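# Move tube rack into fume hood and close sash

## Task

Set the test-tube rack on the fume hood's work surface so that every part of it lies past the orange tape line, standing upright, with each tube seated all the way down in a hole. Lower the sash until it is fully closed. The rack and the tubes must never touch the floor, and the robot must not topple or finish leaning; either one fails the task. The result must stay in place without the robot holding it. When finished, release everything and move the robot away.

## Robot and tools

ROBOT. The robot is a Hello Robot Stretch 4 with a single arm. It has an omni-wheel base, a lift running up a mast, an arm that telescopes forward, a three-joint wrist (yaw, pitch, roll) and a two-finger gripper. It stands about 1.6 m tall, and the base rim lies within 0.23 m of the base origin. It carries four cameras: head_camera, head_left_camera, head_right_camera and wrist_camera. An outside disturbance may occasionally nudge loose objects.

FRAMES. The base frame sits on the floor below the base centre, with x forward, y to the left and z up. hand_pose is a point between the open fingertips, given in the base frame; with every wrist joint at 0 its axes line up with the base frame. The printed value may be slightly off. The odometry frame is the base frame as it was when the scene began.

execute_actions. Arguments: "actions", a list holding exactly one action or none (empty means just report state and images), and optional "cameras", a list of camera names or "all" (omitted or null gives all, [] gives none). An action contains "base", "joints" or both, with optional "pace" and "contact_limits"; or it contains only {"end_of_arm": "enable_torque"}, which restarts any wrist or gripper motor that has shut off. Everything in one action starts together and may finish at different times.
- "base": one key only, each a relative offset from where the base last reported itself. translate_m: straight drive in metres, forward positive, -2 to 2. strafe_m: sideways in metres, left positive, -2 to 2. rotate_rad: turn in place in radians, counter-clockwise (left) positive, -3.2 to 3.2.
- "joints": a single object keyed by joint name, each value an absolute target (not an offset). lift_m 0 to 1.2 m; arm_m 0 to 0.55 m extension; wrist_yaw_rad -1.134 to 4.276 (0 points forward, positive turns left, 3.14 folded back, above 3.4 the arm may block it); wrist_pitch_rad -1.117 to 4.259 (0 level, 1.57 pointing down); wrist_roll_rad -1.117 to 4.259 (0 keeps both fingers at equal height, positive turns clockwise when viewed from behind); gripper_m -0.038 to 0.141 m fingertip gap (negative means fingers press together). Done tolerances: lift and arm ±0.004, yaw and roll ±0.02, pitch ±0.05, gripper ±0.004. Joint targets outside range are clipped and flagged; other invalid values or unknown keys reject the whole call.
- "pace": "slow", "default", "fast" or "max"; base speed caps 0.1/0.3/0.4/0.6 m/s and 1/2/3/4 rad/s, further limited when lift_m is above 0.2 (down to 0.3 m/s and 1 rad/s at full height).
- "contact_limits": {"arm_m": value}, 0 (gentlest) to 0.75 (firmest), default 0.5; the arm stops if it pushes harder.
A joint or the base you omit may still be driving toward an earlier target. No action runs past 15 s. If a result reports a stop, the rest of that reply's motion calls are skipped.

wait: {"seconds": 0 to 10}; commands nothing, then returns state and images. zoom_image: {"camera": name, "region": [x0, y0, x1, y1]} in pixels from the top-left of that camera's latest full image, at most 504 by 504. finished_scene: {"scene": current scene number}; irreversible, ends the scene after the last command is held, and reports success. Replying with no tool call ends everything.

RESULTS. base_status and joint_status give how each motion ended: "done" (for the base, wheels turned the full amount even if slipping), "off_target" (stopped short, may still push), "contact_stop_at_<key>" (met something; the part goes slack, a lift may sag under load, a base may drift), "limit_stop_at_<name>" (built-in limit), "limit_stop_at_tilt" (lean over 6 degrees; lift, arm and wheels go slack and ignore commands until it eases), "limit_stop_at_own_body" (self-collision guard; moving away still works), "torque_fault" (a wrist or gripper motor overloaded and went limp until enable_torque). After a stop the old target is dropped. on_its_own lists what happened without command; "held at" there is a target, not a position. lidar_m: 12 distances in metres, 30-degree sectors counter-clockwise starting straight ahead (4th left, 7th behind, 10th right), seeing from about 0.15 m up to robot height; "-" means nothing seen or closer than 0.25 m; it misses clear material and thin legs. wrist_depth_mm: 7 by 7 grid from the top-left, median depth 100 to 2000 mm, "-" unknown. base_odometry counts wheel turns only; a gap above about 0.1 rad between turned_by_wheels and turned_by_imu hints at a collision or slip. base_tilt is in degrees (forward and right positive), with a fixed bias up to 1.5. motor_effort is percent of maximum, positive toward larger joint values, with peak in brackets; readings carry bias and noise. For wheel_0..2 positive means turning right. Neither gripper_m nor "done" proves a grasp; a firm squeeze at a command of 0 or more shows in gripper effort.

HANDLING. Grip by commanding a gap smaller than the object; squeezing harder pulls it toward the wrist by up to a third of the difference. Fingertips pressed onto a surface may stick; lift to free them. Tilting the gripper up (pitch below -0.2) while rolled (roll below -0.4 or above 4) risks a self-collision stop. A simple unfold at scene start: lift_m 0.4 with wrist_yaw_rad 0 together.

AVOID. Turning or driving with over 1 kg held and arm_m beyond 0.2, especially fast; steady hard pushes or pulls with the gripper high or contact limits high; holding more than about 2 kg in a level gripper; dropping, slamming or striking things; letting the rack or tubes reach the floor. Finish with the gripper open and the robot backed away.

Each tool is called after ">>>" as name([rows], argument=value, ...), one row to a line, values as JSON.

## Session

>>> execute_actions(actions=[])

Scene clock: 0.00 s.
base_odometry: x=+0.000 y=+0.000 heading=+0.000 (m, m, rad; odometry frame)
turned_by_wheels: +0.000 (rad since the last result)
turned_by_imu: +0.000 (rad since the last result)
base_tilt: forward=+0.2 right=-0.3 (deg)
lidar_m: 1.52 1.49 2.54 1.17 1.17 1.29 1.37 1.33 1.49 2.23 2.29 1.92
base_status: not commanded
joint_positions: lift_m=+0.151 arm_m=+0.000 wrist_yaw_rad=+3.081 wrist_pitch_rad=+0.005 wrist_roll_rad=+0.018 gripper_m=+0.057
joint_status: not commanded
motor_effort: lift_m=+18 arm_m=+0 wrist_yaw_rad=+0 wrist_pitch_rad=-8 wrist_roll_rad=-1 gripper_m=-2 wheel_0=-1 wheel_1=-1 wheel_2=+0 (%)
hand_pose: x=-0.1118 y=+0.1047 z=+0.3275 quat_wxyz=(+0.030, -0.002, +0.009, +0.999) (m; base frame)
wrist_depth_mm: 140 143 1618 1756 - - 1708 / - 142 1618 1756 - 1537 1336 / 111 141 1618 1808 1983 - 1863 / 128 147 1618 1756 - - 1921 / 1255 1366 1576 1708 - - 1863 / 1281 1366 210 1576 1281 1661 1661 / 931 842 917 917 931 1060 1042
pictures: head_camera, head_left_camera, head_right_camera, wrist_camera
Images, in order (width x height): head_camera 420x560, head_left_camera 420x672, head_right_camera 420x672, wrist_camera 616x392.

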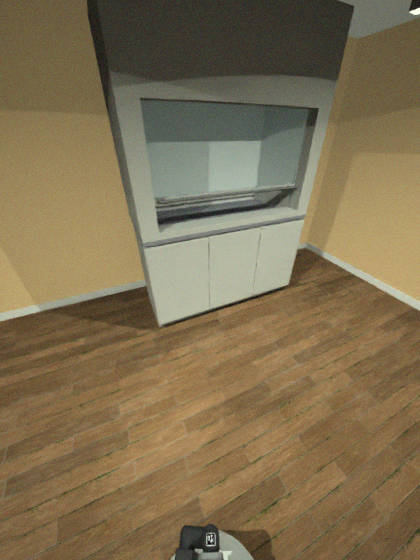

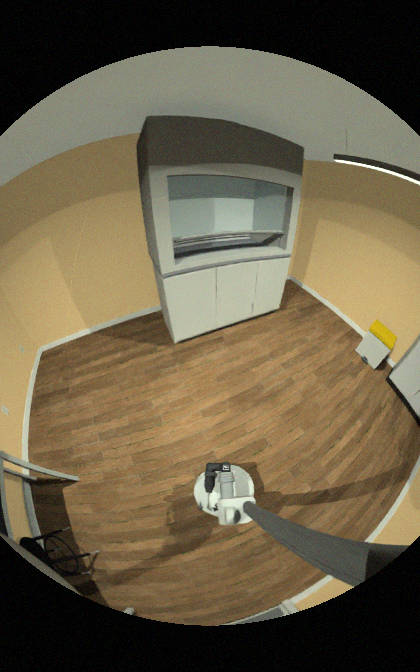

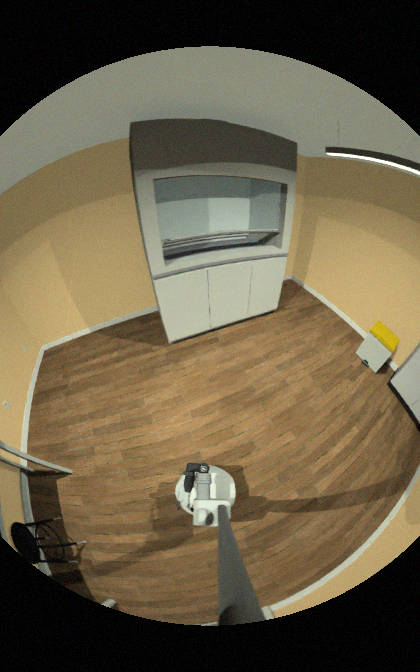

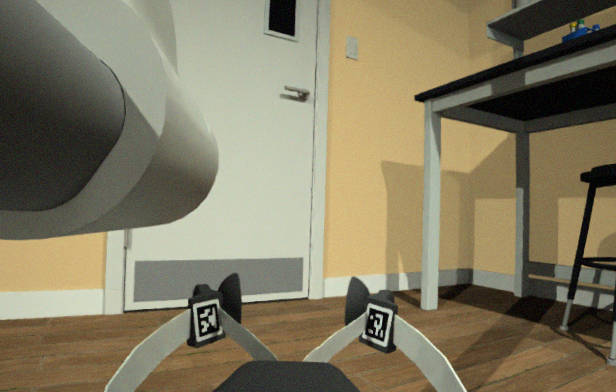

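>>> execute_actions([
  {"base":{"rotate_rad":2.4},"joints":{"lift_m":0.9,"wrist_yaw_rad":0}},
])

Scene clock: 3.97 s.
base_odometry: x=+0.000 y=+0.000 heading=+2.399 (m, m, rad; odometry frame)
turned_by_wheels: +2.399 (rad since the last result)
turned_by_imu: +2.420 (rad since the last result)
base_tilt: forward=+0.3 right=-0.3 (deg)
lidar_m: 1.18 1.42 1.34 1.38 1.81 2.30 2.81 1.60 1.51 2.38 1.24 1.14
base_status: done
joint_positions: lift_m=+0.900 arm_m=+0.000 wrist_yaw_rad=+0.000 wrist_pitch_rad=+0.005 wrist_roll_rad=+0.018 gripper_m=+0.057
joint_status: all done
motor_effort: lift_m=+22(22) arm_m=+0(0) wrist_yaw_rad=+0(2) wrist_pitch_rad=-8(9) wrist_roll_rad=+0(0) gripper_m=-2(3) wheel_0=-3(13) wheel_1=-3(11) wheel_2=-3(8) (%)
hand_pose: x=+0.4595 y=-0.0873 z=+1.0763 quat_wxyz=(+1.000, +0.009, +0.003, +0.000) (m; base frame)
wrist_depth_mm: 1366 1708 - 1921 1618 1464 1366 / 1397 1618 - 1921 1808 1661 1499 / 1366 1708 - 1983 1661 1618 1499 / 1366 1756 - 1921 1808 1618 1499 / 1336 1576 - 1983 1756 1576 1537 / 1366 1618 211 1118 904 891 891 / 1366 1430 - 1336 1397 1537 1366
pictures: head_camera, head_left_camera, head_right_camera, wrist_camera
Images, in order (width x height): head_camera 420x560, head_left_camera 420x672, head_right_camera 420x672, wrist_camera 616x392.

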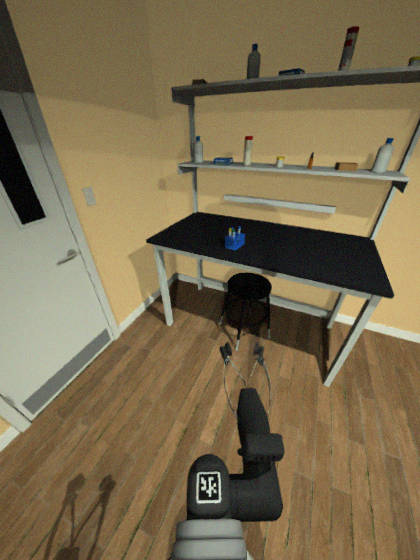

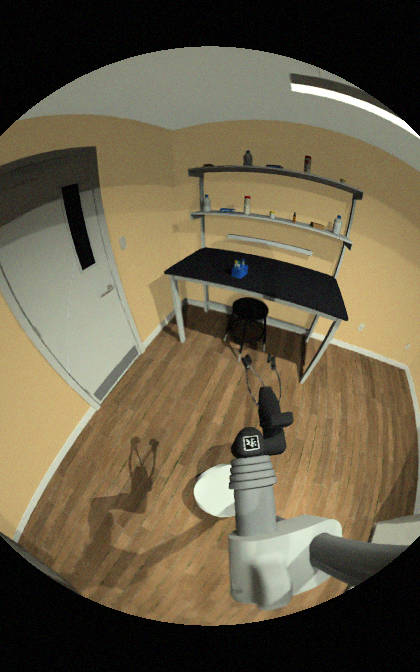

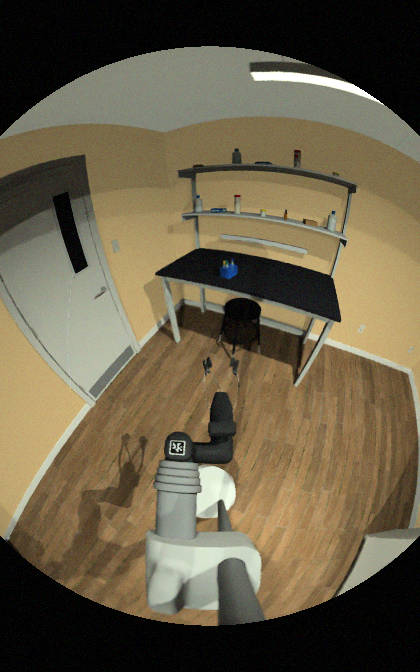

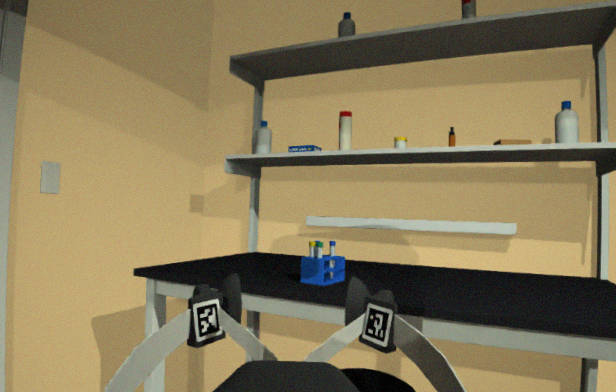

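>>> execute_actions([
  {"base":{"rotate_rad":-2.0},"joints":{"lift_m":0.95,"gripper_m":0.0}},
])

Scene clock: 6.73 s.
base_odometry: x=+0.000 y=+0.000 heading=+0.400 (m, m, rad; odometry frame)
turned_by_wheels: -1.999 (rad since the last result)
turned_by_imu: -2.019 (rad since the last result)
base_tilt: forward=+0.1 right=-0.3 (deg)
lidar_m: 1.49 2.43 1.19 1.17 1.25 1.41 1.35 1.43 1.93 2.28 2.17 1.56
base_status: done
joint_positions: lift_m=+0.950 arm_m=+0.000 wrist_yaw_rad=+0.000 wrist_pitch_rad=+0.005 wrist_roll_rad=+0.018 gripper_m=+0.000
joint_status: all done
motor_effort: lift_m=+21(22) arm_m=-1(0) wrist_yaw_rad=+0(0) wrist_pitch_rad=-8(7) wrist_roll_rad=+0(0) gripper_m=-6(6) wheel_0=+3(11) wheel_1=+3(10) wheel_2=+2(8) (%)
hand_pose: x=+0.4594 y=-0.0874 z=+1.1264 quat_wxyz=(+1.000, +0.009, +0.003, +0.000) (m; base frame)
wrist_depth_mm: - - - - 1336 1397 1366 / - - - - - - 1921 / - - - 1921 - - - / - - - 1756 - - 1921 / - - - 1576 - - 1921 / - - - 204 1308 1336 1336 / - - 183 180 176 1308 1366
pictures: head_camera, head_left_camera, head_right_camera, wrist_camera
Images, in order (width x height): head_camera 420x560, head_left_camera 420x672, head_right_camera 420x672, wrist_camera 616x392.

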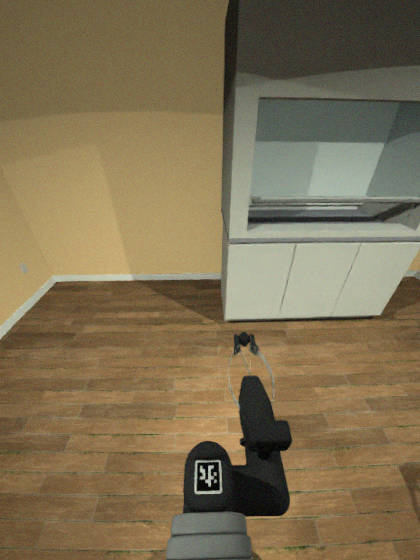

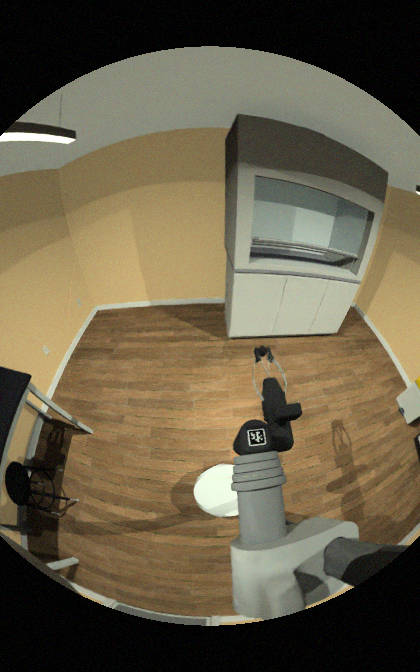

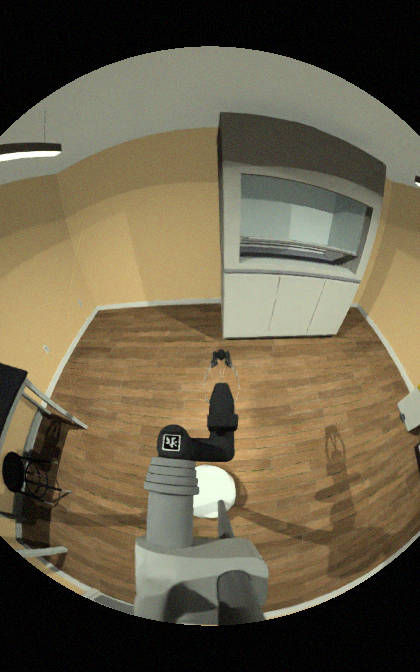

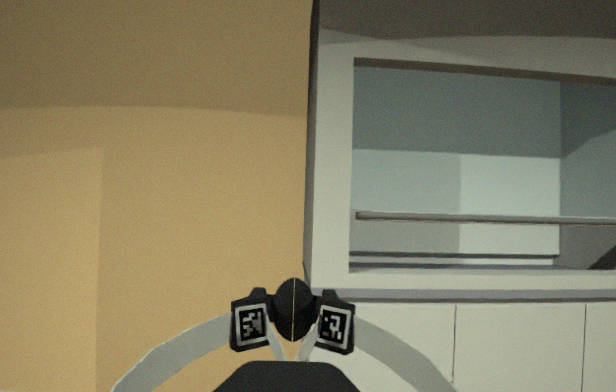

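>>> execute_actions([
  {"base":{"strafe_m":-0.75},"joints":{"lift_m":0.85}},
], cameras=[])

>>> execute_actions([
  {"base":{"translate_m":0.6}},
])

Scene clock: 10.80 s.
base_odometry: x=+0.292 y=-0.691 heading=+0.400 (m, m, rad; odometry frame)
turned_by_wheels: +0.000 (rad since the last result)
turned_by_imu: +0.000 (rad since the last result)
base_tilt: forward=+0.2 right=-0.3 (deg)
lidar_m: 1.51 1.56 2.81 1.93 1.93 1.45 1.36 1.40 1.58 1.53 2.06 1.57
base_status: done
joint_positions: lift_m=+0.850 arm_m=+0.000 wrist_yaw_rad=+0.000 wrist_pitch_rad=+0.005 wrist_roll_rad=+0.018 gripper_m=+0.000
joint_status: all done
motor_effort: lift_m=+14(17) arm_m=+0(0) wrist_yaw_rad=+1(0) wrist_pitch_rad=-8(8) wrist_roll_rad=+0(0) gripper_m=-6(6) wheel_0=+2(11) wheel_1=-3(13) wheel_2=+0(1) (%)
hand_pose: x=+0.4594 y=-0.0874 z=+1.0270 quat_wxyz=(+1.000, +0.009, +0.003, +0.000) (m; base frame)
wrist_depth_mm: - 1336 1366 1366 1397 1366 - / - 1397 - - - 1464 - / - 1397 1983 1983 1983 1499 - / - 1308 1983 1983 1983 1464 - / - 1308 1308 1336 1366 1397 - / - 1281 1281 205 1308 1336 - / - 1255 182 180 176 1308 -
pictures: none
No camera images: the call's "cameras" was empty. Leave "cameras" out to get every camera's image.

Scene clock: 14.30 s.
base_odometry: x=+0.844 y=-0.457 heading=+0.400 (m, m, rad; odometry frame)
turned_by_wheels: +0.000 (rad since the last result)
turned_by_imu: -0.003 (rad since the last result)
base_tilt: forward=+0.2 right=-0.2 (deg)
lidar_m: 0.88 0.96 2.50 1.90 2.01 2.08 1.94 2.04 1.59 1.55 2.08 0.93
base_status: done
joint_positions: lift_m=+0.850 arm_m=+0.000 wrist_yaw_rad=+0.000 wrist_pitch_rad=+0.005 wrist_roll_rad=+0.018 gripper_m=+0.000
joint_status: not commanded
motor_effort: lift_m=+15(15) arm_m=+0(0) wrist_yaw_rad=+0(0) wrist_pitch_rad=-8(8) wrist_roll_rad=+0(0) gripper_m=-5(7) wheel_0=+3(8) wheel_1=+3(7) wheel_2=-2(13) (%)
hand_pose: x=+0.4594 y=-0.0874 z=+1.0269 quat_wxyz=(+1.000, +0.009, +0.003, +0.000) (m; base frame)
wrist_depth_mm: 842 1229 1366 1366 1464 1464 1008 / 866 1281 1397 1397 1397 1430 991 / 788 1205 1366 1397 1397 1397 1008 / 866 1308 1366 1397 1397 1308 904 / 768 1160 1336 1397 1397 1229 946 / 683 683 691 204 707 723 723 / 676 676 182 180 176 715 732
pictures: head_camera, head_left_camera, head_right_camera, wrist_camera
Images, in order (width x height): head_camera 420x560, head_left_camera 420x672, head_right_camera 420x672, wrist_camera 616x392.

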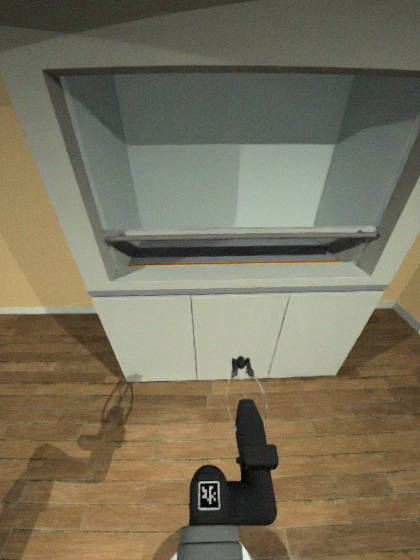

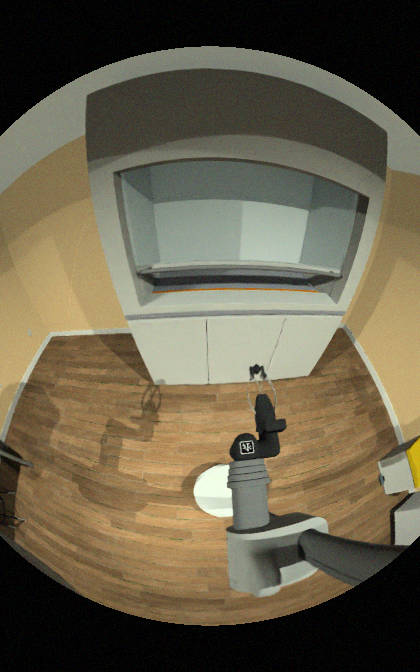

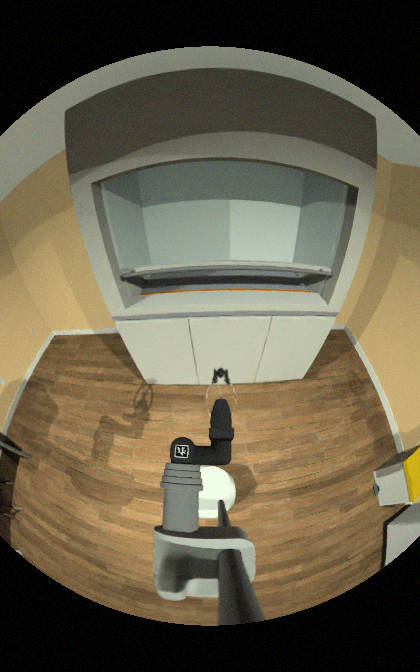

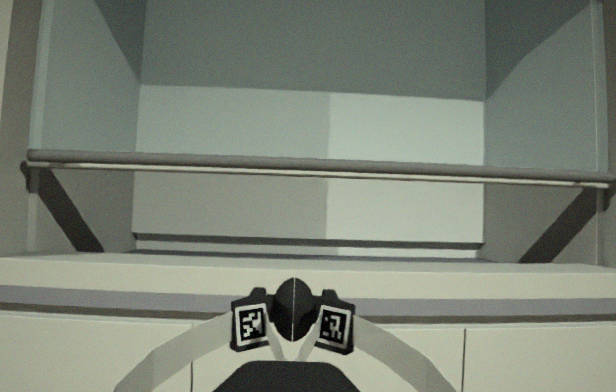

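>>> execute_actions([
  {"base":{"translate_m":0.2},"joints":{"lift_m":0.95,"arm_m":0.12}},
], cameras=["head_camera","wrist_camera"])

Scene clock: 16.70 s.
base_odometry: x=+1.028 y=-0.379 heading=+0.401 (m, m, rad; odometry frame)
turned_by_wheels: +0.001 (rad since the last result)
turned_by_imu: -0.001 (rad since the last result)
base_tilt: forward=+0.2 right=-0.3 (deg)
lidar_m: 0.69 0.74 2.22 1.96 2.02 2.28 2.17 2.23 1.57 1.59 1.02 0.73
base_status: done
joint_positions: lift_m=+0.950 arm_m=+0.119 wrist_yaw_rad=+0.000 wrist_pitch_rad=+0.005 wrist_roll_rad=+0.018 gripper_m=+0.000
joint_status: all done
motor_effort: lift_m=+22(18) arm_m=+7(9) wrist_yaw_rad=+0(1) wrist_pitch_rad=-8(8) wrist_roll_rad=+0(0) gripper_m=-5(7) wheel_0=+4(5) wheel_1=+4(7) wheel_2=-1(12) (%)
hand_pose: x=+0.5781 y=-0.0874 z=+1.1263 quat_wxyz=(+1.000, +0.009, +0.003, +0.000) (m; base frame)
wrist_depth_mm: 831 1025 1060 1060 1060 1098 1025 / 854 1025 1042 1060 1042 1098 991 / 842 1042 1025 1042 1078 1078 991 / 459 462 1042 1042 1042 1060 946 / 878 1025 1025 1025 1060 1042 946 / 798 946 866 204 1060 1060 931 / 480 473 183 180 176 609 699
pictures: head_camera, wrist_camera
Images, in order (width x height): head_camera 420x560, wrist_camera 616x392.

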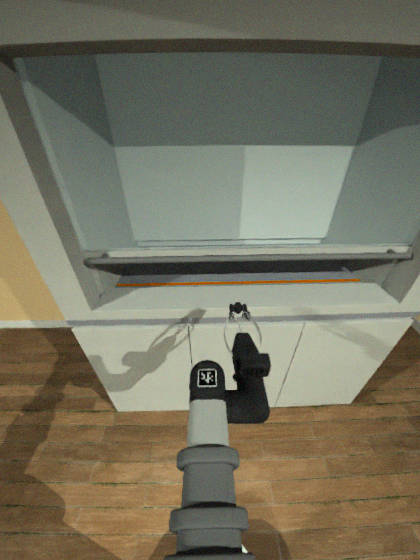

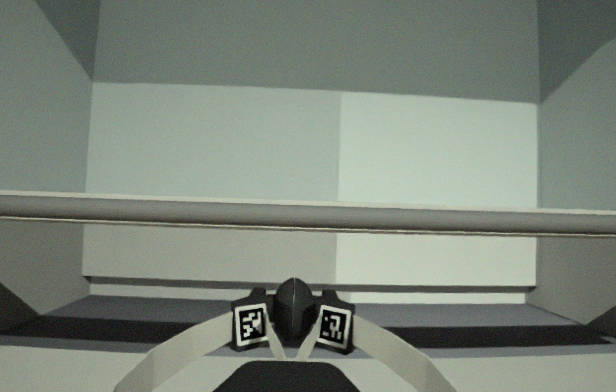

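>>> execute_actions([
  {"joints":{"lift_m":0.92,"arm_m":0.42}},
], cameras=["head_camera","wrist_camera"])

>>> execute_actions([
  {"joints":{"lift_m":1.2},"pace":"slow"},
], cameras=["head_camera","wrist_camera"])

Scene clock: 19.10 s.
base_odometry: x=+1.028 y=-0.379 heading=+0.401 (m, m, rad; odometry frame)
turned_by_wheels: +0.000 (rad since the last result)
turned_by_imu: -0.001 (rad since the last result)
base_tilt: forward=+0.2 right=-0.1 (deg)
lidar_m: 0.70 0.73 2.20 1.92 2.02 2.28 2.17 2.22 1.59 1.56 1.03 0.72
base_status: not commanded
joint_positions: lift_m=+0.920 arm_m=+0.419 wrist_yaw_rad=+0.000 wrist_pitch_rad=+0.005 wrist_roll_rad=+0.018 gripper_m=+0.000
joint_status: all done
motor_effort: lift_m=+14(19) arm_m=+7(7) wrist_yaw_rad=-1(1) wrist_pitch_rad=-8(8) wrist_roll_rad=+0(0) gripper_m=-5(6) wheel_0=+4(4) wheel_1=+4(4) wheel_2=-1(1) (%)
hand_pose: x=+0.8781 y=-0.0874 z=+1.0970 quat_wxyz=(+1.000, +0.009, +0.003, +0.000) (m; base frame)
wrist_depth_mm: 723 732 741 750 759 778 778 / 707 723 732 741 750 759 788 / 119 120 122 123 124 126 128 / 707 723 173 174 176 178 180 / 715 715 723 732 732 741 750 / 707 750 723 204 741 759 759 / 530 521 183 180 176 591 603
pictures: head_camera, wrist_camera
Images, in order (width x height): head_camera 420x560, wrist_camera 616x392.

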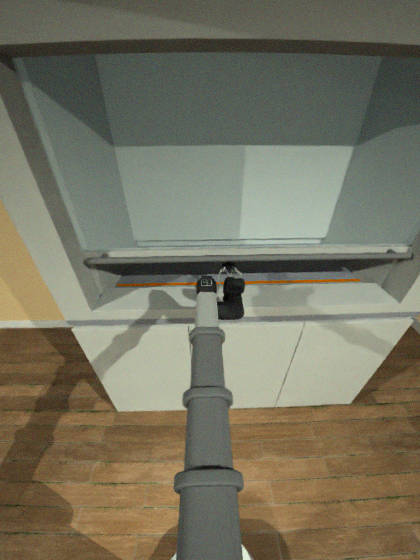

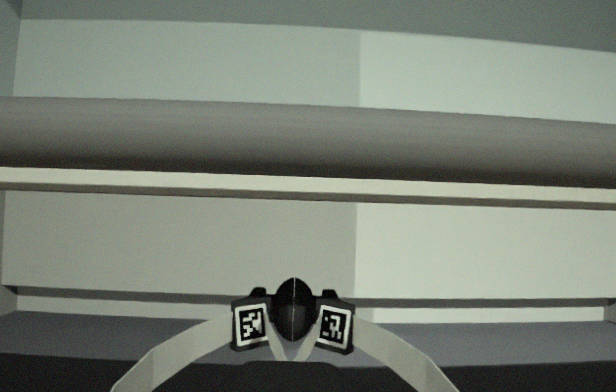

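Scene clock: 20.73 s.
base_odometry: x=+1.028 y=-0.379 heading=+0.401 (m, m, rad; odometry frame)
turned_by_wheels: +0.000 (rad since the last result)
turned_by_imu: +0.000 (rad since the last result)
base_tilt: forward=+0.2 right=-0.2 (deg)
lidar_m: 0.66 0.74 2.20 1.96 1.99 2.29 2.17 2.22 1.57 1.58 1.03 0.72
base_status: not commanded
joint_positions: lift_m=+1.008 arm_m=+0.419 wrist_yaw_rad=+0.000 wrist_pitch_rad=+0.006 wrist_roll_rad=+0.017 gripper_m=+0.000
joint_status: lift_m contact_stop (moved +0.087 of +0.280)
on_its_own: lift_m is slack since a contact_stop (your +1.200 is given up)
motor_effort: lift_m=+18(38) arm_m=+6(7) wrist_yaw_rad=+3(3) wrist_pitch_rad=-9(100) wrist_roll_rad=+1(1) gripper_m=-7(6) wheel_0=+3(4) wheel_1=+4(4) wheel_2=-1(1) (%)
hand_pose: x=+0.8783 y=-0.0875 z=+1.1840 quat_wxyz=(+1.000, +0.009, +0.003, +0.000) (m; base frame)
wrist_depth_mm: 723 732 750 750 750 759 778 / 715 715 732 750 759 768 778 / 723 723 741 732 750 759 768 / 707 715 723 741 750 759 778 / 117 119 121 123 125 127 131 / 691 707 171 183 129 130 759 / 732 732 183 180 176 778 778
pictures: head_camera, wrist_camera
Images, in order (width x height): head_camera 420x560, wrist_camera 616x392.

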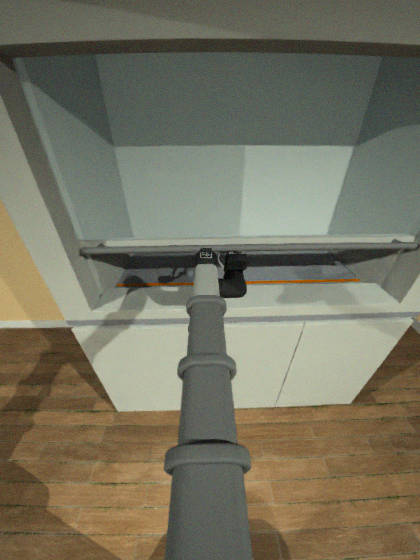

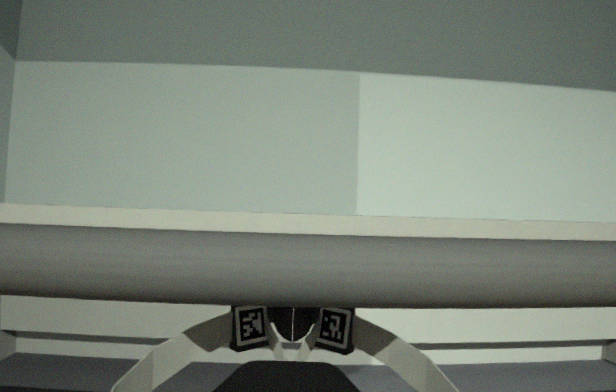

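>>> execute_actions([
  {"joints":{"lift_m":0.96,"arm_m":0.0}},
], cameras=[])

>>> execute_actions([
  {"joints":{"wrist_yaw_rad":2.9,"arm_m":0.2}},
])

Scene clock: 23.63 s.
base_odometry: x=+1.028 y=-0.379 heading=+0.401 (m, m, rad; odometry frame)
turned_by_wheels: +0.000 (rad since the last result)
turned_by_imu: -0.001 (rad since the last result)
base_tilt: forward=+0.2 right=-0.3 (deg)
lidar_m: 0.69 0.74 2.21 1.97 2.00 2.27 2.17 2.23 1.58 1.56 1.02 0.74
base_status: not commanded
joint_positions: lift_m=+0.960 arm_m=+0.001 wrist_yaw_rad=+0.000 wrist_pitch_rad=+0.006 wrist_roll_rad=+0.017 gripper_m=+0.000
joint_status: all done
motor_effort: lift_m=+14(18) arm_m=-7(10) wrist_yaw_rad=+1(3) wrist_pitch_rad=-9(10) wrist_roll_rad=+1(0) gripper_m=-6(7) wheel_0=+4(3) wheel_1=+4(4) wheel_2=-1(1) (%)
hand_pose: x=+0.4607 y=-0.0874 z=+1.1369 quat_wxyz=(+1.000, +0.009, +0.003, +0.000) (m; base frame)
wrist_depth_mm: 842 1160 1160 1229 1205 1205 1008 / 854 1160 1160 1182 1182 1205 1025 / 842 1138 1182 1182 1229 1205 1025 / 750 1138 1160 597 1205 1205 904 / 854 1138 1138 1160 1160 1160 976 / 831 960 917 204 1098 1098 946 / 517 504 183 180 176 574 591
pictures: none
No camera images: the call's "cameras" was empty. Leave "cameras" out to get every camera's image.

Scene clock: 25.90 s.
base_odometry: x=+1.028 y=-0.379 heading=+0.401 (m, m, rad; odometry frame)
turned_by_wheels: +0.000 (rad since the last result)
turned_by_imu: -0.001 (rad since the last result)
base_tilt: forward=+0.2 right=-0.3 (deg)
lidar_m: 0.69 0.72 2.18 1.94 2.02 2.28 2.18 2.19 1.59 1.60 1.01 0.72
base_status: not commanded
joint_positions: lift_m=+0.960 arm_m=+0.199 wrist_yaw_rad=+2.899 wrist_pitch_rad=+0.005 wrist_roll_rad=+0.017 gripper_m=+0.000
joint_status: all done
motor_effort: lift_m=+14(15) arm_m=+7(8) wrist_yaw_rad=+3(9) wrist_pitch_rad=-8(9) wrist_roll_rad=+1(1) gripper_m=-6(7) wheel_0=+4(4) wheel_1=+4(4) wheel_2=-1(1) (%)
hand_pose: x=+0.1106 y=+0.1540 z=+1.1370 quat_wxyz=(+0.121, -0.002, +0.009, +0.993) (m; base frame)
wrist_depth_mm: - - - - - - - / 174 - - - - - - / 173 336 - - - - - / 211 377 - - - - - / - - - - - - - / - - - 203 - - - / - - 183 179 177 - -
pictures: head_camera, head_left_camera, head_right_camera, wrist_camera
Images, in order (width x height): head_camera 420x560, head_left_camera 420x672, head_right_camera 420x672, wrist_camera 616x392.

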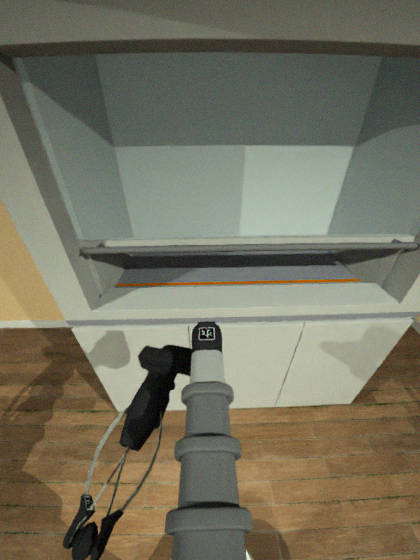

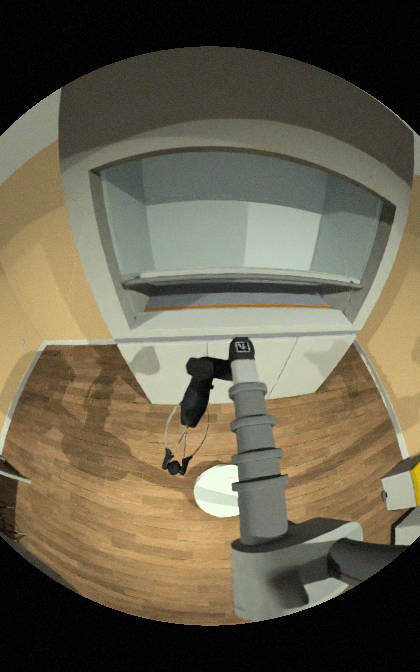

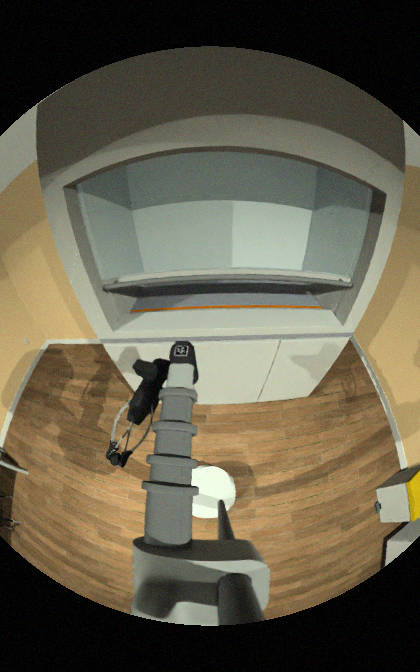

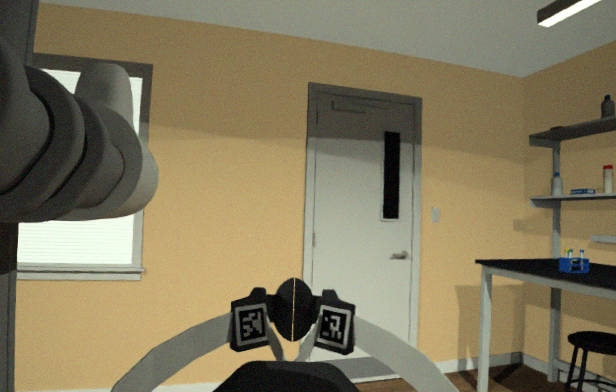

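>>> execute_actions([
  {"base":{"translate_m":0.2},"joints":{"lift_m":0.87,"arm_m":0.3}},
], cameras=["head_camera","head_left_camera"])

>>> execute_actions([
  {"joints":{"arm_m":0.46},"contact_limits":{"arm_m":0.15},"pace":"slow"},
], cameras=["head_camera","head_left_camera"])

Scene clock: 28.53 s.
base_odometry: x=+1.212 y=-0.301 heading=+0.401 (m, m, rad; odometry frame)
turned_by_wheels: +0.000 (rad since the last result)
turned_by_imu: -0.001 (rad since the last result)
base_tilt: forward=+0.1 right=-0.3 (deg)
lidar_m: 0.50 0.53 0.74 2.19 2.04 2.49 2.38 2.23 1.62 1.99 0.75 0.52
base_status: done
joint_positions: lift_m=+0.870 arm_m=+0.299 wrist_yaw_rad=+2.900 wrist_pitch_rad=+0.005 wrist_roll_rad=+0.017 gripper_m=+0.000
joint_status: all done
motor_effort: lift_m=+14(13) arm_m=+7(5) wrist_yaw_rad=+1(3) wrist_pitch_rad=-8(8) wrist_roll_rad=+1(1) gripper_m=-6(6) wheel_0=+3(11) wheel_1=+5(8) wheel_2=-3(11) (%)
hand_pose: x=+0.2105 y=+0.1539 z=+1.0470 quat_wxyz=(+0.121, -0.002, +0.009, +0.993) (m; base frame)
wrist_depth_mm: 445 - - - - - - / 439 - - - - - - / 187 430 - - - - - / 198 427 - - - - - / - - - - - - - / - - - 204 - - - / - - 183 180 176 - -
pictures: head_camera, head_left_camera
Images, in order (width x height): head_camera 420x560, head_left_camera 420x672.

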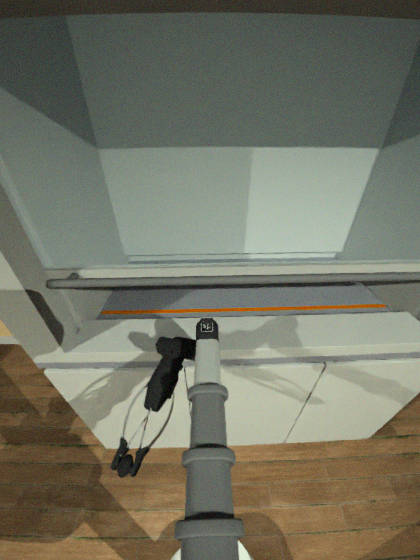

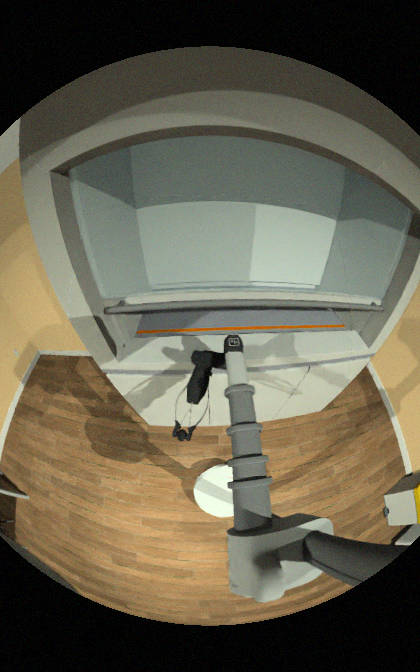

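Scene clock: 31.40 s.
base_odometry: x=+1.212 y=-0.301 heading=+0.401 (m, m, rad; odometry frame)
turned_by_wheels: +0.000 (rad since the last result)
turned_by_imu: -0.001 (rad since the last result)
base_tilt: forward=+0.2 right=-0.2 (deg)
lidar_m: 0.49 0.51 0.74 2.16 2.00 2.50 2.35 2.23 1.63 1.98 0.73 0.53
base_status: not commanded
joint_positions: lift_m=+0.870 arm_m=+0.459 wrist_yaw_rad=+2.900 wrist_pitch_rad=+0.005 wrist_roll_rad=+0.017 gripper_m=+0.000
joint_status: all done
motor_effort: lift_m=+14(14) arm_m=+7(9) wrist_yaw_rad=+1(1) wrist_pitch_rad=-8(7) wrist_roll_rad=+1(1) gripper_m=-7(7) wheel_0=+3(3) wheel_1=+5(5) wheel_2=-3(3) (%)
contact_limits: arm_m 0.15
hand_pose: x=+0.3704 y=+0.1539 z=+1.0470 quat_wxyz=(+0.121, -0.002, +0.009, +0.993) (m; base frame)
wrist_depth_mm: - - - - - - - / - - - - - - - / 186 634 - - - - - / 247 473 - - - - - / - - - - - - - / 621 - - 204 - - - / - - 183 180 177 - -
pictures: head_camera, head_left_camera
Images, in order (width x height): head_camera 420x560, head_left_camera 420x672.

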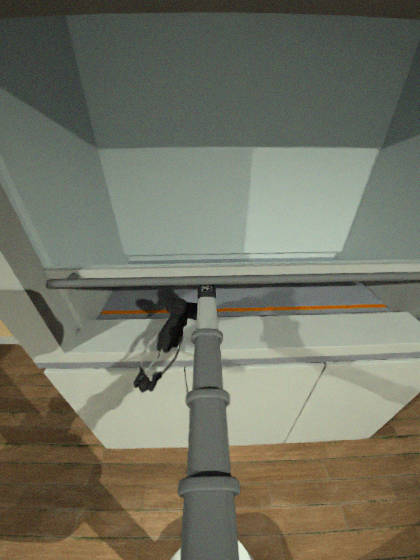

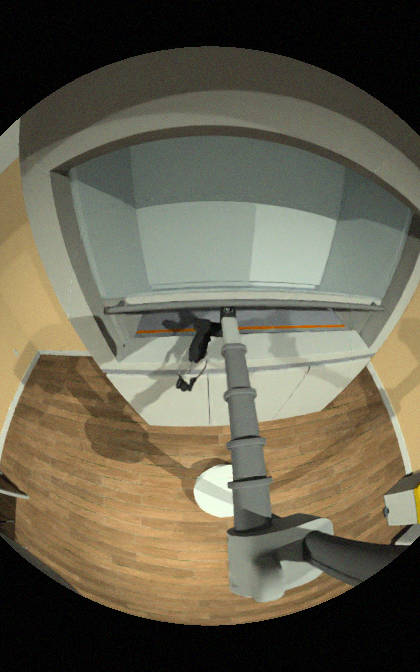

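Under the handle. A bit further and lift.

>>> execute_actions([
  {"joints":{"arm_m":0.49},"contact_limits":{"arm_m":0.15},"pace":"slow"},
], cameras=[])

>>> execute_actions([
  {"joints":{"lift_m":1.2}},
], cameras=["head_camera","head_left_camera"])

Scene clock: 32.97 s.
base_odometry: x=+1.212 y=-0.301 heading=+0.401 (m, m, rad; odometry frame)
turned_by_wheels: +0.000 (rad since the last result)
turned_by_imu: +0.000 (rad since the last result)
base_tilt: forward=+0.3 right=-0.4 (deg)
lidar_m: 0.49 0.52 0.71 2.17 2.01 2.48 2.36 2.18 1.63 1.99 0.74 0.50
base_status: not commanded
joint_positions: lift_m=+0.870 arm_m=+0.489 wrist_yaw_rad=+2.900 wrist_pitch_rad=+0.005 wrist_roll_rad=+0.017 gripper_m=+0.000
joint_status: all done
motor_effort: lift_m=+14(15) arm_m=+7(8) wrist_yaw_rad=+3(1) wrist_pitch_rad=-8(8) wrist_roll_rad=+0(1) gripper_m=-7(6) wheel_0=+3(3) wheel_1=+5(5) wheel_2=-3(3) (%)
contact_limits: arm_m 0.15
hand_pose: x=+0.4004 y=+0.1539 z=+1.0470 quat_wxyz=(+0.121, -0.002, +0.009, +0.993) (m; base frame)
wrist_depth_mm: - - - - - - - / - - - - - - - / 187 668 - - - - - / 248 496 - - - - - / - - - - - - - / 615 - - 204 - - - / 615 - 182 180 176 - -
pictures: none
No camera images: the call's "cameras" was empty. Leave "cameras" out to get every camera's image.

Scene clock: 33.93 s.
base_odometry: x=+1.212 y=-0.301 heading=+0.401 (m, m, rad; odometry frame)
turned_by_wheels: +0.000 (rad since the last result)
turned_by_imu: +0.000 (rad since the last result)
base_tilt: forward=+0.2 right=-0.3 (deg)
lidar_m: 0.48 0.52 0.69 2.16 2.04 2.48 2.37 2.22 1.62 1.98 0.74 0.52
base_status: not commanded
joint_positions: lift_m=+0.920 arm_m=+0.489 wrist_yaw_rad=+2.900 wrist_pitch_rad=+0.005 wrist_roll_rad=+0.018 gripper_m=+0.000
joint_status: lift_m contact_stop (moved +0.050 of +0.330)
on_its_own: lift_m is slack since a contact_stop (your +1.200 is given up)
motor_effort: lift_m=+18(41) arm_m=+6(7) wrist_yaw_rad=+1(4) wrist_pitch_rad=-7(8) wrist_roll_rad=+0(1) gripper_m=-6(7) wheel_0=+1(3) wheel_1=+4(5) wheel_2=-1(3) (%)
hand_pose: x=+0.4006 y=+0.1539 z=+1.0970 quat_wxyz=(+0.121, -0.002, +0.009, +0.993) (m; base frame)
wrist_depth_mm: - - - - - - - / - - - - - - - / 187 661 - - - - - / 248 496 - - - - - / - - - - - - - / 621 - - 204 - - - / 621 - 182 180 176 - -
pictures: head_camera, head_left_camera
Images, in order (width x height): head_camera 420x560, head_left_camera 420x672.

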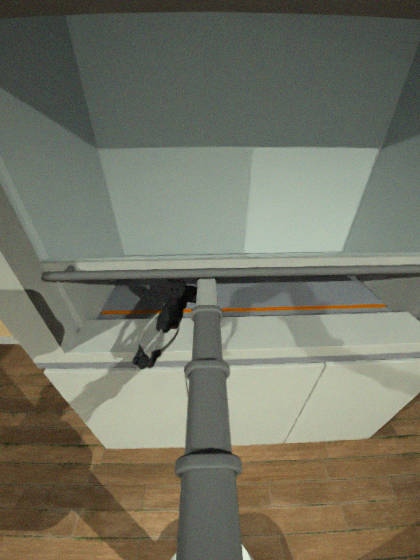

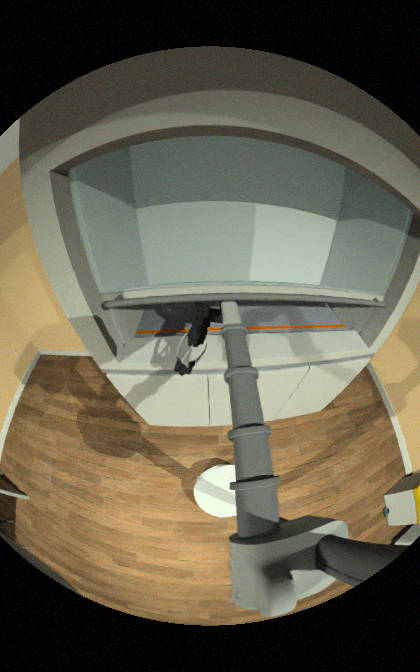

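>>> execute_actions([
  {"joints":{"lift_m":1.2},"pace":"slow"},
], cameras=["head_camera"])

Scene clock: 35.00 s.
base_odometry: x=+1.212 y=-0.301 heading=+0.401 (m, m, rad; odometry frame)
turned_by_wheels: +0.000 (rad since the last result)
turned_by_imu: +0.000 (rad since the last result)
base_tilt: forward=+0.2 right=-0.2 (deg)
lidar_m: 0.48 0.52 0.70 2.18 2.04 2.50 2.38 2.22 1.63 1.98 0.70 0.52
base_status: not commanded
joint_positions: lift_m=+0.947 arm_m=+0.489 wrist_yaw_rad=+2.900 wrist_pitch_rad=+0.005 wrist_roll_rad=+0.018 gripper_m=+0.000
joint_status: lift_m contact_stop (moved +0.026 of +0.280)
on_its_own: lift_m is slack since a contact_stop (your +1.200 is given up)
motor_effort: lift_m=+18(42) arm_m=+6(6) wrist_yaw_rad=+0(2) wrist_pitch_rad=-7(8) wrist_roll_rad=+1(1) gripper_m=-7(7) wheel_0=+2(2) wheel_1=+3(3) wheel_2=-1(1) (%)
hand_pose: x=+0.4007 y=+0.1539 z=+1.1233 quat_wxyz=(+0.121, -0.002, +0.009, +0.993) (m; base frame)
wrist_depth_mm: - - - - - - - / - - - - - - - / 187 676 - - - - - / 249 500 - - - - - / - - - - - - - / 615 - - 204 - - - / 627 - 183 180 176 - -
pictures: head_camera
Images, in order (width x height): head_camera 420x560.

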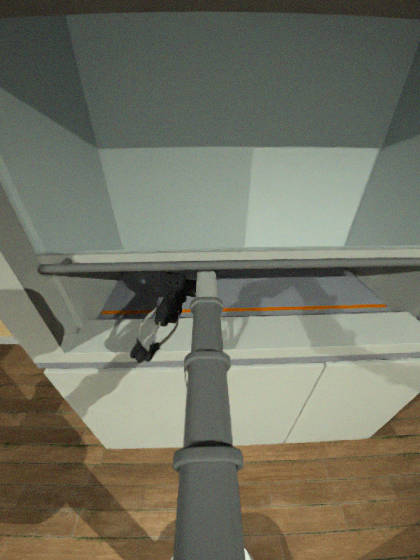

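It moves ~2.5 cm each push. Repeat a few.

>>> execute_actions([
  {"joints":{"lift_m":1.2},"pace":"slow"},
], cameras=[])

>>> execute_actions([
  {"joints":{"lift_m":1.2},"pace":"slow"},
], cameras=["head_camera"])

Scene clock: 36.00 s.
base_odometry: x=+1.212 y=-0.301 heading=+0.401 (m, m, rad; odometry frame)
turned_by_wheels: +0.000 (rad since the last result)
turned_by_imu: +0.000 (rad since the last result)
base_tilt: forward=+0.2 right=-0.3 (deg)
lidar_m: 0.50 0.53 0.73 2.20 2.01 2.50 2.36 2.20 1.65 1.99 0.75 0.52
base_status: not commanded
joint_positions: lift_m=+0.970 arm_m=+0.489 wrist_yaw_rad=+2.900 wrist_pitch_rad=+0.005 wrist_roll_rad=+0.018 gripper_m=+0.000
joint_status: lift_m contact_stop (moved +0.023 of +0.253)
on_its_own: lift_m is slack since a contact_stop (your +1.200 is given up)
motor_effort: lift_m=+19(40) arm_m=+6(6) wrist_yaw_rad=+2(1) wrist_pitch_rad=-7(8) wrist_roll_rad=+0(1) gripper_m=-6(6) wheel_0=+2(2) wheel_1=+3(3) wheel_2=-1(1) (%)
hand_pose: x=+0.4007 y=+0.1539 z=+1.1464 quat_wxyz=(+0.121, -0.002, +0.009, +0.993) (m; base frame)
wrist_depth_mm: - 732 768 - - - - / - - - - - - - / 186 661 - - - - - / 248 504 - - - - - / - - - - - - - / 615 - - 204 - - - / 627 - 183 180 176 - -
pictures: none
No camera images: the call's "cameras" was empty. Leave "cameras" out to get every camera's image.

not run: a stop came earlier in this reply.

>>> execute_actions([
  {"joints":{"lift_m":1.2},"pace":"slow"},
], cameras=[])

Scene clock: 37.00 s.
base_odometry: x=+1.212 y=-0.301 heading=+0.401 (m, m, rad; odometry frame)
turned_by_wheels: +0.000 (rad since the last result)
turned_by_imu: +0.000 (rad since the last result)
base_tilt: forward=+0.3 right=-0.4 (deg)
lidar_m: 0.48 0.52 0.73 2.19 2.04 2.49 2.35 2.22 1.64 1.99 0.75 0.53
base_status: not commanded
joint_positions: lift_m=+0.990 arm_m=+0.489 wrist_yaw_rad=+2.900 wrist_pitch_rad=+0.005 wrist_roll_rad=+0.018 gripper_m=+0.000
joint_status: lift_m contact_stop (moved +0.020 of +0.230)
on_its_own: lift_m is slack since a contact_stop (your +1.200 is given up)
motor_effort: lift_m=+18(39) arm_m=+6(6) wrist_yaw_rad=+1(0) wrist_pitch_rad=-7(8) wrist_roll_rad=+0(1) gripper_m=-6(6) wheel_0=+2(2) wheel_1=+3(3) wheel_2=-1(1) (%)
hand_pose: x=+0.4007 y=+0.1539 z=+1.1664 quat_wxyz=(+0.120, -0.002, +0.009, +0.993) (m; base frame)
wrist_depth_mm: - 621 732 - - - - / - - - - - - - / 186 661 - - - - - / 248 500 - - - - - / - - - - - - - / 621 - - 204 - - - / 627 - 183 180 177 - -
pictures: none
No camera images: the call's "cameras" was empty. Leave "cameras" out to get every camera's image.

>>> execute_actions([
  {"joints":{"lift_m":0.975,"arm_m":0.0}},
], cameras=[])

>>> execute_actions([
  {"base":{"translate_m":-1.5},"pace":"fast"},
], cameras=[])

>>> execute_actions([
  {"base":{"rotate_rad":1.57},"joints":{"wrist_yaw_rad":0,"gripper_m":0.12}},
], cameras=[])

>>> execute_actions([
  {"base":{"translate_m":1.1},"pace":"fast"},
])

Scene clock: 40.00 s.
base_odometry: x=+1.212 y=-0.301 heading=+0.401 (m, m, rad; odometry frame)
turned_by_wheels: +0.000 (rad since the last result)
turned_by_imu: -0.001 (rad since the last result)
base_tilt: forward=+0.2 right=-0.3 (deg)
lidar_m: 0.48 0.52 0.72 2.18 2.03 2.49 2.36 2.23 1.62 2.00 0.74 0.53
base_status: not commanded
joint_positions: lift_m=+0.975 arm_m=+0.001 wrist_yaw_rad=+2.900 wrist_pitch_rad=+0.005 wrist_roll_rad=+0.018 gripper_m=+0.000
joint_status: all done
motor_effort: lift_m=+14(14) arm_m=-7(8) wrist_yaw_rad=+1(2) wrist_pitch_rad=-7(8) wrist_roll_rad=+0(0) gripper_m=-6(6) wheel_0=+2(2) wheel_1=+3(3) wheel_2=-1(1) (%)
hand_pose: x=-0.0870 y=+0.1539 z=+1.1520 quat_wxyz=(+0.120, -0.002, +0.009, +0.993) (m; base frame)
wrist_depth_mm: 147 - - - - - - / 144 - - - - - - / 144 287 - - - - - / 163 - - - - - - / - - - - - - - / - - - 204 - - - / - - 183 179 176 - -
pictures: none
No camera images: the call's "cameras" was empty. Leave "cameras" out to get every camera's image.

Scene clock: 45.57 s.
base_odometry: x=-0.169 y=-0.886 heading=+0.401 (m, m, rad; odometry frame)
turned_by_wheels: +0.000 (rad since the last result)
turned_by_imu: +0.004 (rad since the last result)
base_tilt: forward=+0.2 right=-0.4 (deg)
lidar_m: 2.01 2.10 2.03 1.95 1.18 0.91 0.84 0.88 1.25 1.53 1.63 2.09
base_status: done
joint_positions: lift_m=+0.975 arm_m=+0.001 wrist_yaw_rad=+2.900 wrist_pitch_rad=+0.005 wrist_roll_rad=+0.018 gripper_m=+0.000
joint_status: not commanded
motor_effort: lift_m=+14(14) arm_m=-7(7) wrist_yaw_rad=+0(1) wrist_pitch_rad=-8(8) wrist_roll_rad=+0(1) gripper_m=-6(6) wheel_0=-2(9) wheel_1=-5(10) wheel_2=+2(13) (%)
hand_pose: x=-0.0870 y=+0.1539 z=+1.1520 quat_wxyz=(+0.120, -0.002, +0.009, +0.993) (m; base frame)
wrist_depth_mm: 147 976 1060 1098 1182 1255 1336 / 145 976 1042 1098 1160 1255 1366 / 144 287 1025 1098 1182 1255 1366 / 163 946 1025 1060 1160 1229 1336 / 891 960 1008 1078 1182 1255 1336 / 891 931 991 204 1160 1255 1366 / 891 931 183 180 176 1205 1336
pictures: none
No camera images: the call's "cameras" was empty. Leave "cameras" out to get every camera's image.

Scene clock: 47.83 s.
base_odometry: x=-0.169 y=-0.886 heading=+1.970 (m, m, rad; odometry frame)
turned_by_wheels: +1.569 (rad since the last result)
turned_by_imu: +1.583 (rad since the last result)
base_tilt: forward=+0.3 right=-0.3 (deg)
lidar_m: 1.92 1.17 0.90 0.86 0.89 1.24 1.54 1.64 2.08 1.98 2.08 1.98
base_status: done
joint_positions: lift_m=+0.975 arm_m=+0.001 wrist_yaw_rad=+0.000 wrist_pitch_rad=+0.005 wrist_roll_rad=+0.018 gripper_m=+0.120
joint_status: all done
motor_effort: lift_m=+14(15) arm_m=-7(7) wrist_yaw_rad=-1(4) wrist_pitch_rad=-7(8) wrist_roll_rad=+1(0) gripper_m=-1(8) wheel_0=-3(8) wheel_1=-5(11) wheel_2=-3(7) (%)
hand_pose: x=+0.4607 y=-0.0873 z=+1.1520 quat_wxyz=(+1.000, +0.009, +0.003, +0.000) (m; base frame)
wrist_depth_mm: 1430 - - - - - - / 1430 - - - - - - / 1464 - - - - - - / 1464 - - - - - - / 1464 - - - - - - / 1576 214 - - 221 - - / 1537 1863 - 162 - - -
pictures: none
No camera images: the call's "cameras" was empty. Leave "cameras" out to get every camera's image.

Scene clock: 52.30 s.
base_odometry: x=-0.596 y=+0.128 heading=+1.970 (m, m, rad; odometry frame)
turned_by_wheels: +0.000 (rad since the last result)
turned_by_imu: -0.005 (rad since the last result)
base_tilt: forward=+0.2 right=-0.2 (deg)
lidar_m: 0.81 0.85 0.87 0.82 0.85 1.26 2.65 2.74 2.08 2.12 1.16 0.84
base_status: done
joint_positions: lift_m=+0.975 arm_m=+0.001 wrist_yaw_rad=+0.000 wrist_pitch_rad=+0.005 wrist_roll_rad=+0.018 gripper_m=+0.120
joint_status: not commanded
motor_effort: lift_m=+15(15) arm_m=-7(7) wrist_yaw_rad=+1(1) wrist_pitch_rad=-8(7) wrist_roll_rad=+0(0) gripper_m=+0(0) wheel_0=+3(6) wheel_1=+3(10) wheel_2=-2(12) (%)
hand_pose: x=+0.4606 y=-0.0874 z=+1.1520 quat_wxyz=(+1.000, +0.009, +0.003, +0.000) (m; base frame)
wrist_depth_mm: 1464 1336 1308 1255 1281 1255 1160 / 1397 1430 1464 1430 1537 1499 1499 / 1397 1308 1397 1464 1430 1499 1464 / 1397 1366 1464 1430 1430 1464 1366 / 1397 1397 1430 1397 1430 1464 1464 / 1366 213 1118 1060 220 1229 1229 / 699 654 691 161 732 732 768
pictures: head_camera, head_left_camera, head_right_camera, wrist_camera
Images, in order (width x height): head_camera 420x560, head_left_camera 420x672, head_right_camera 420x672, wrist_camera 616x392.

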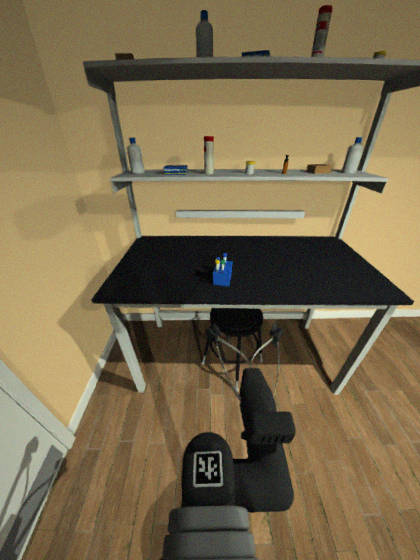

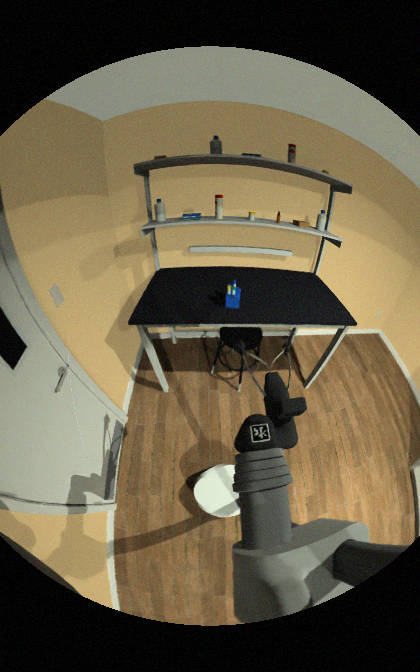

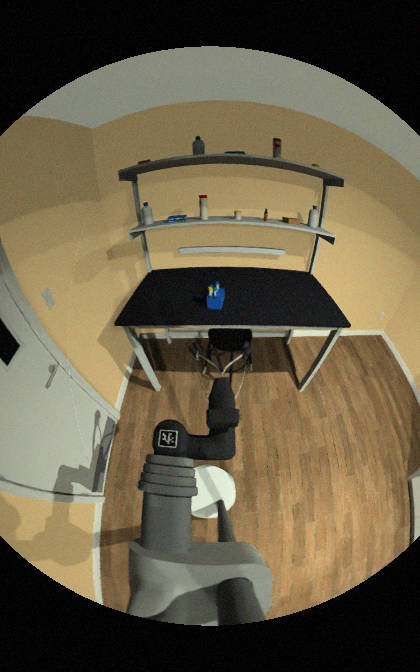

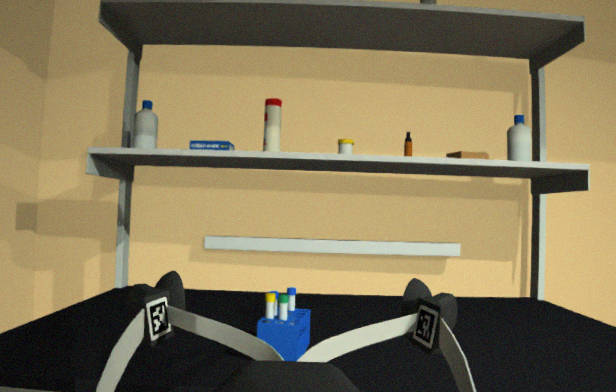

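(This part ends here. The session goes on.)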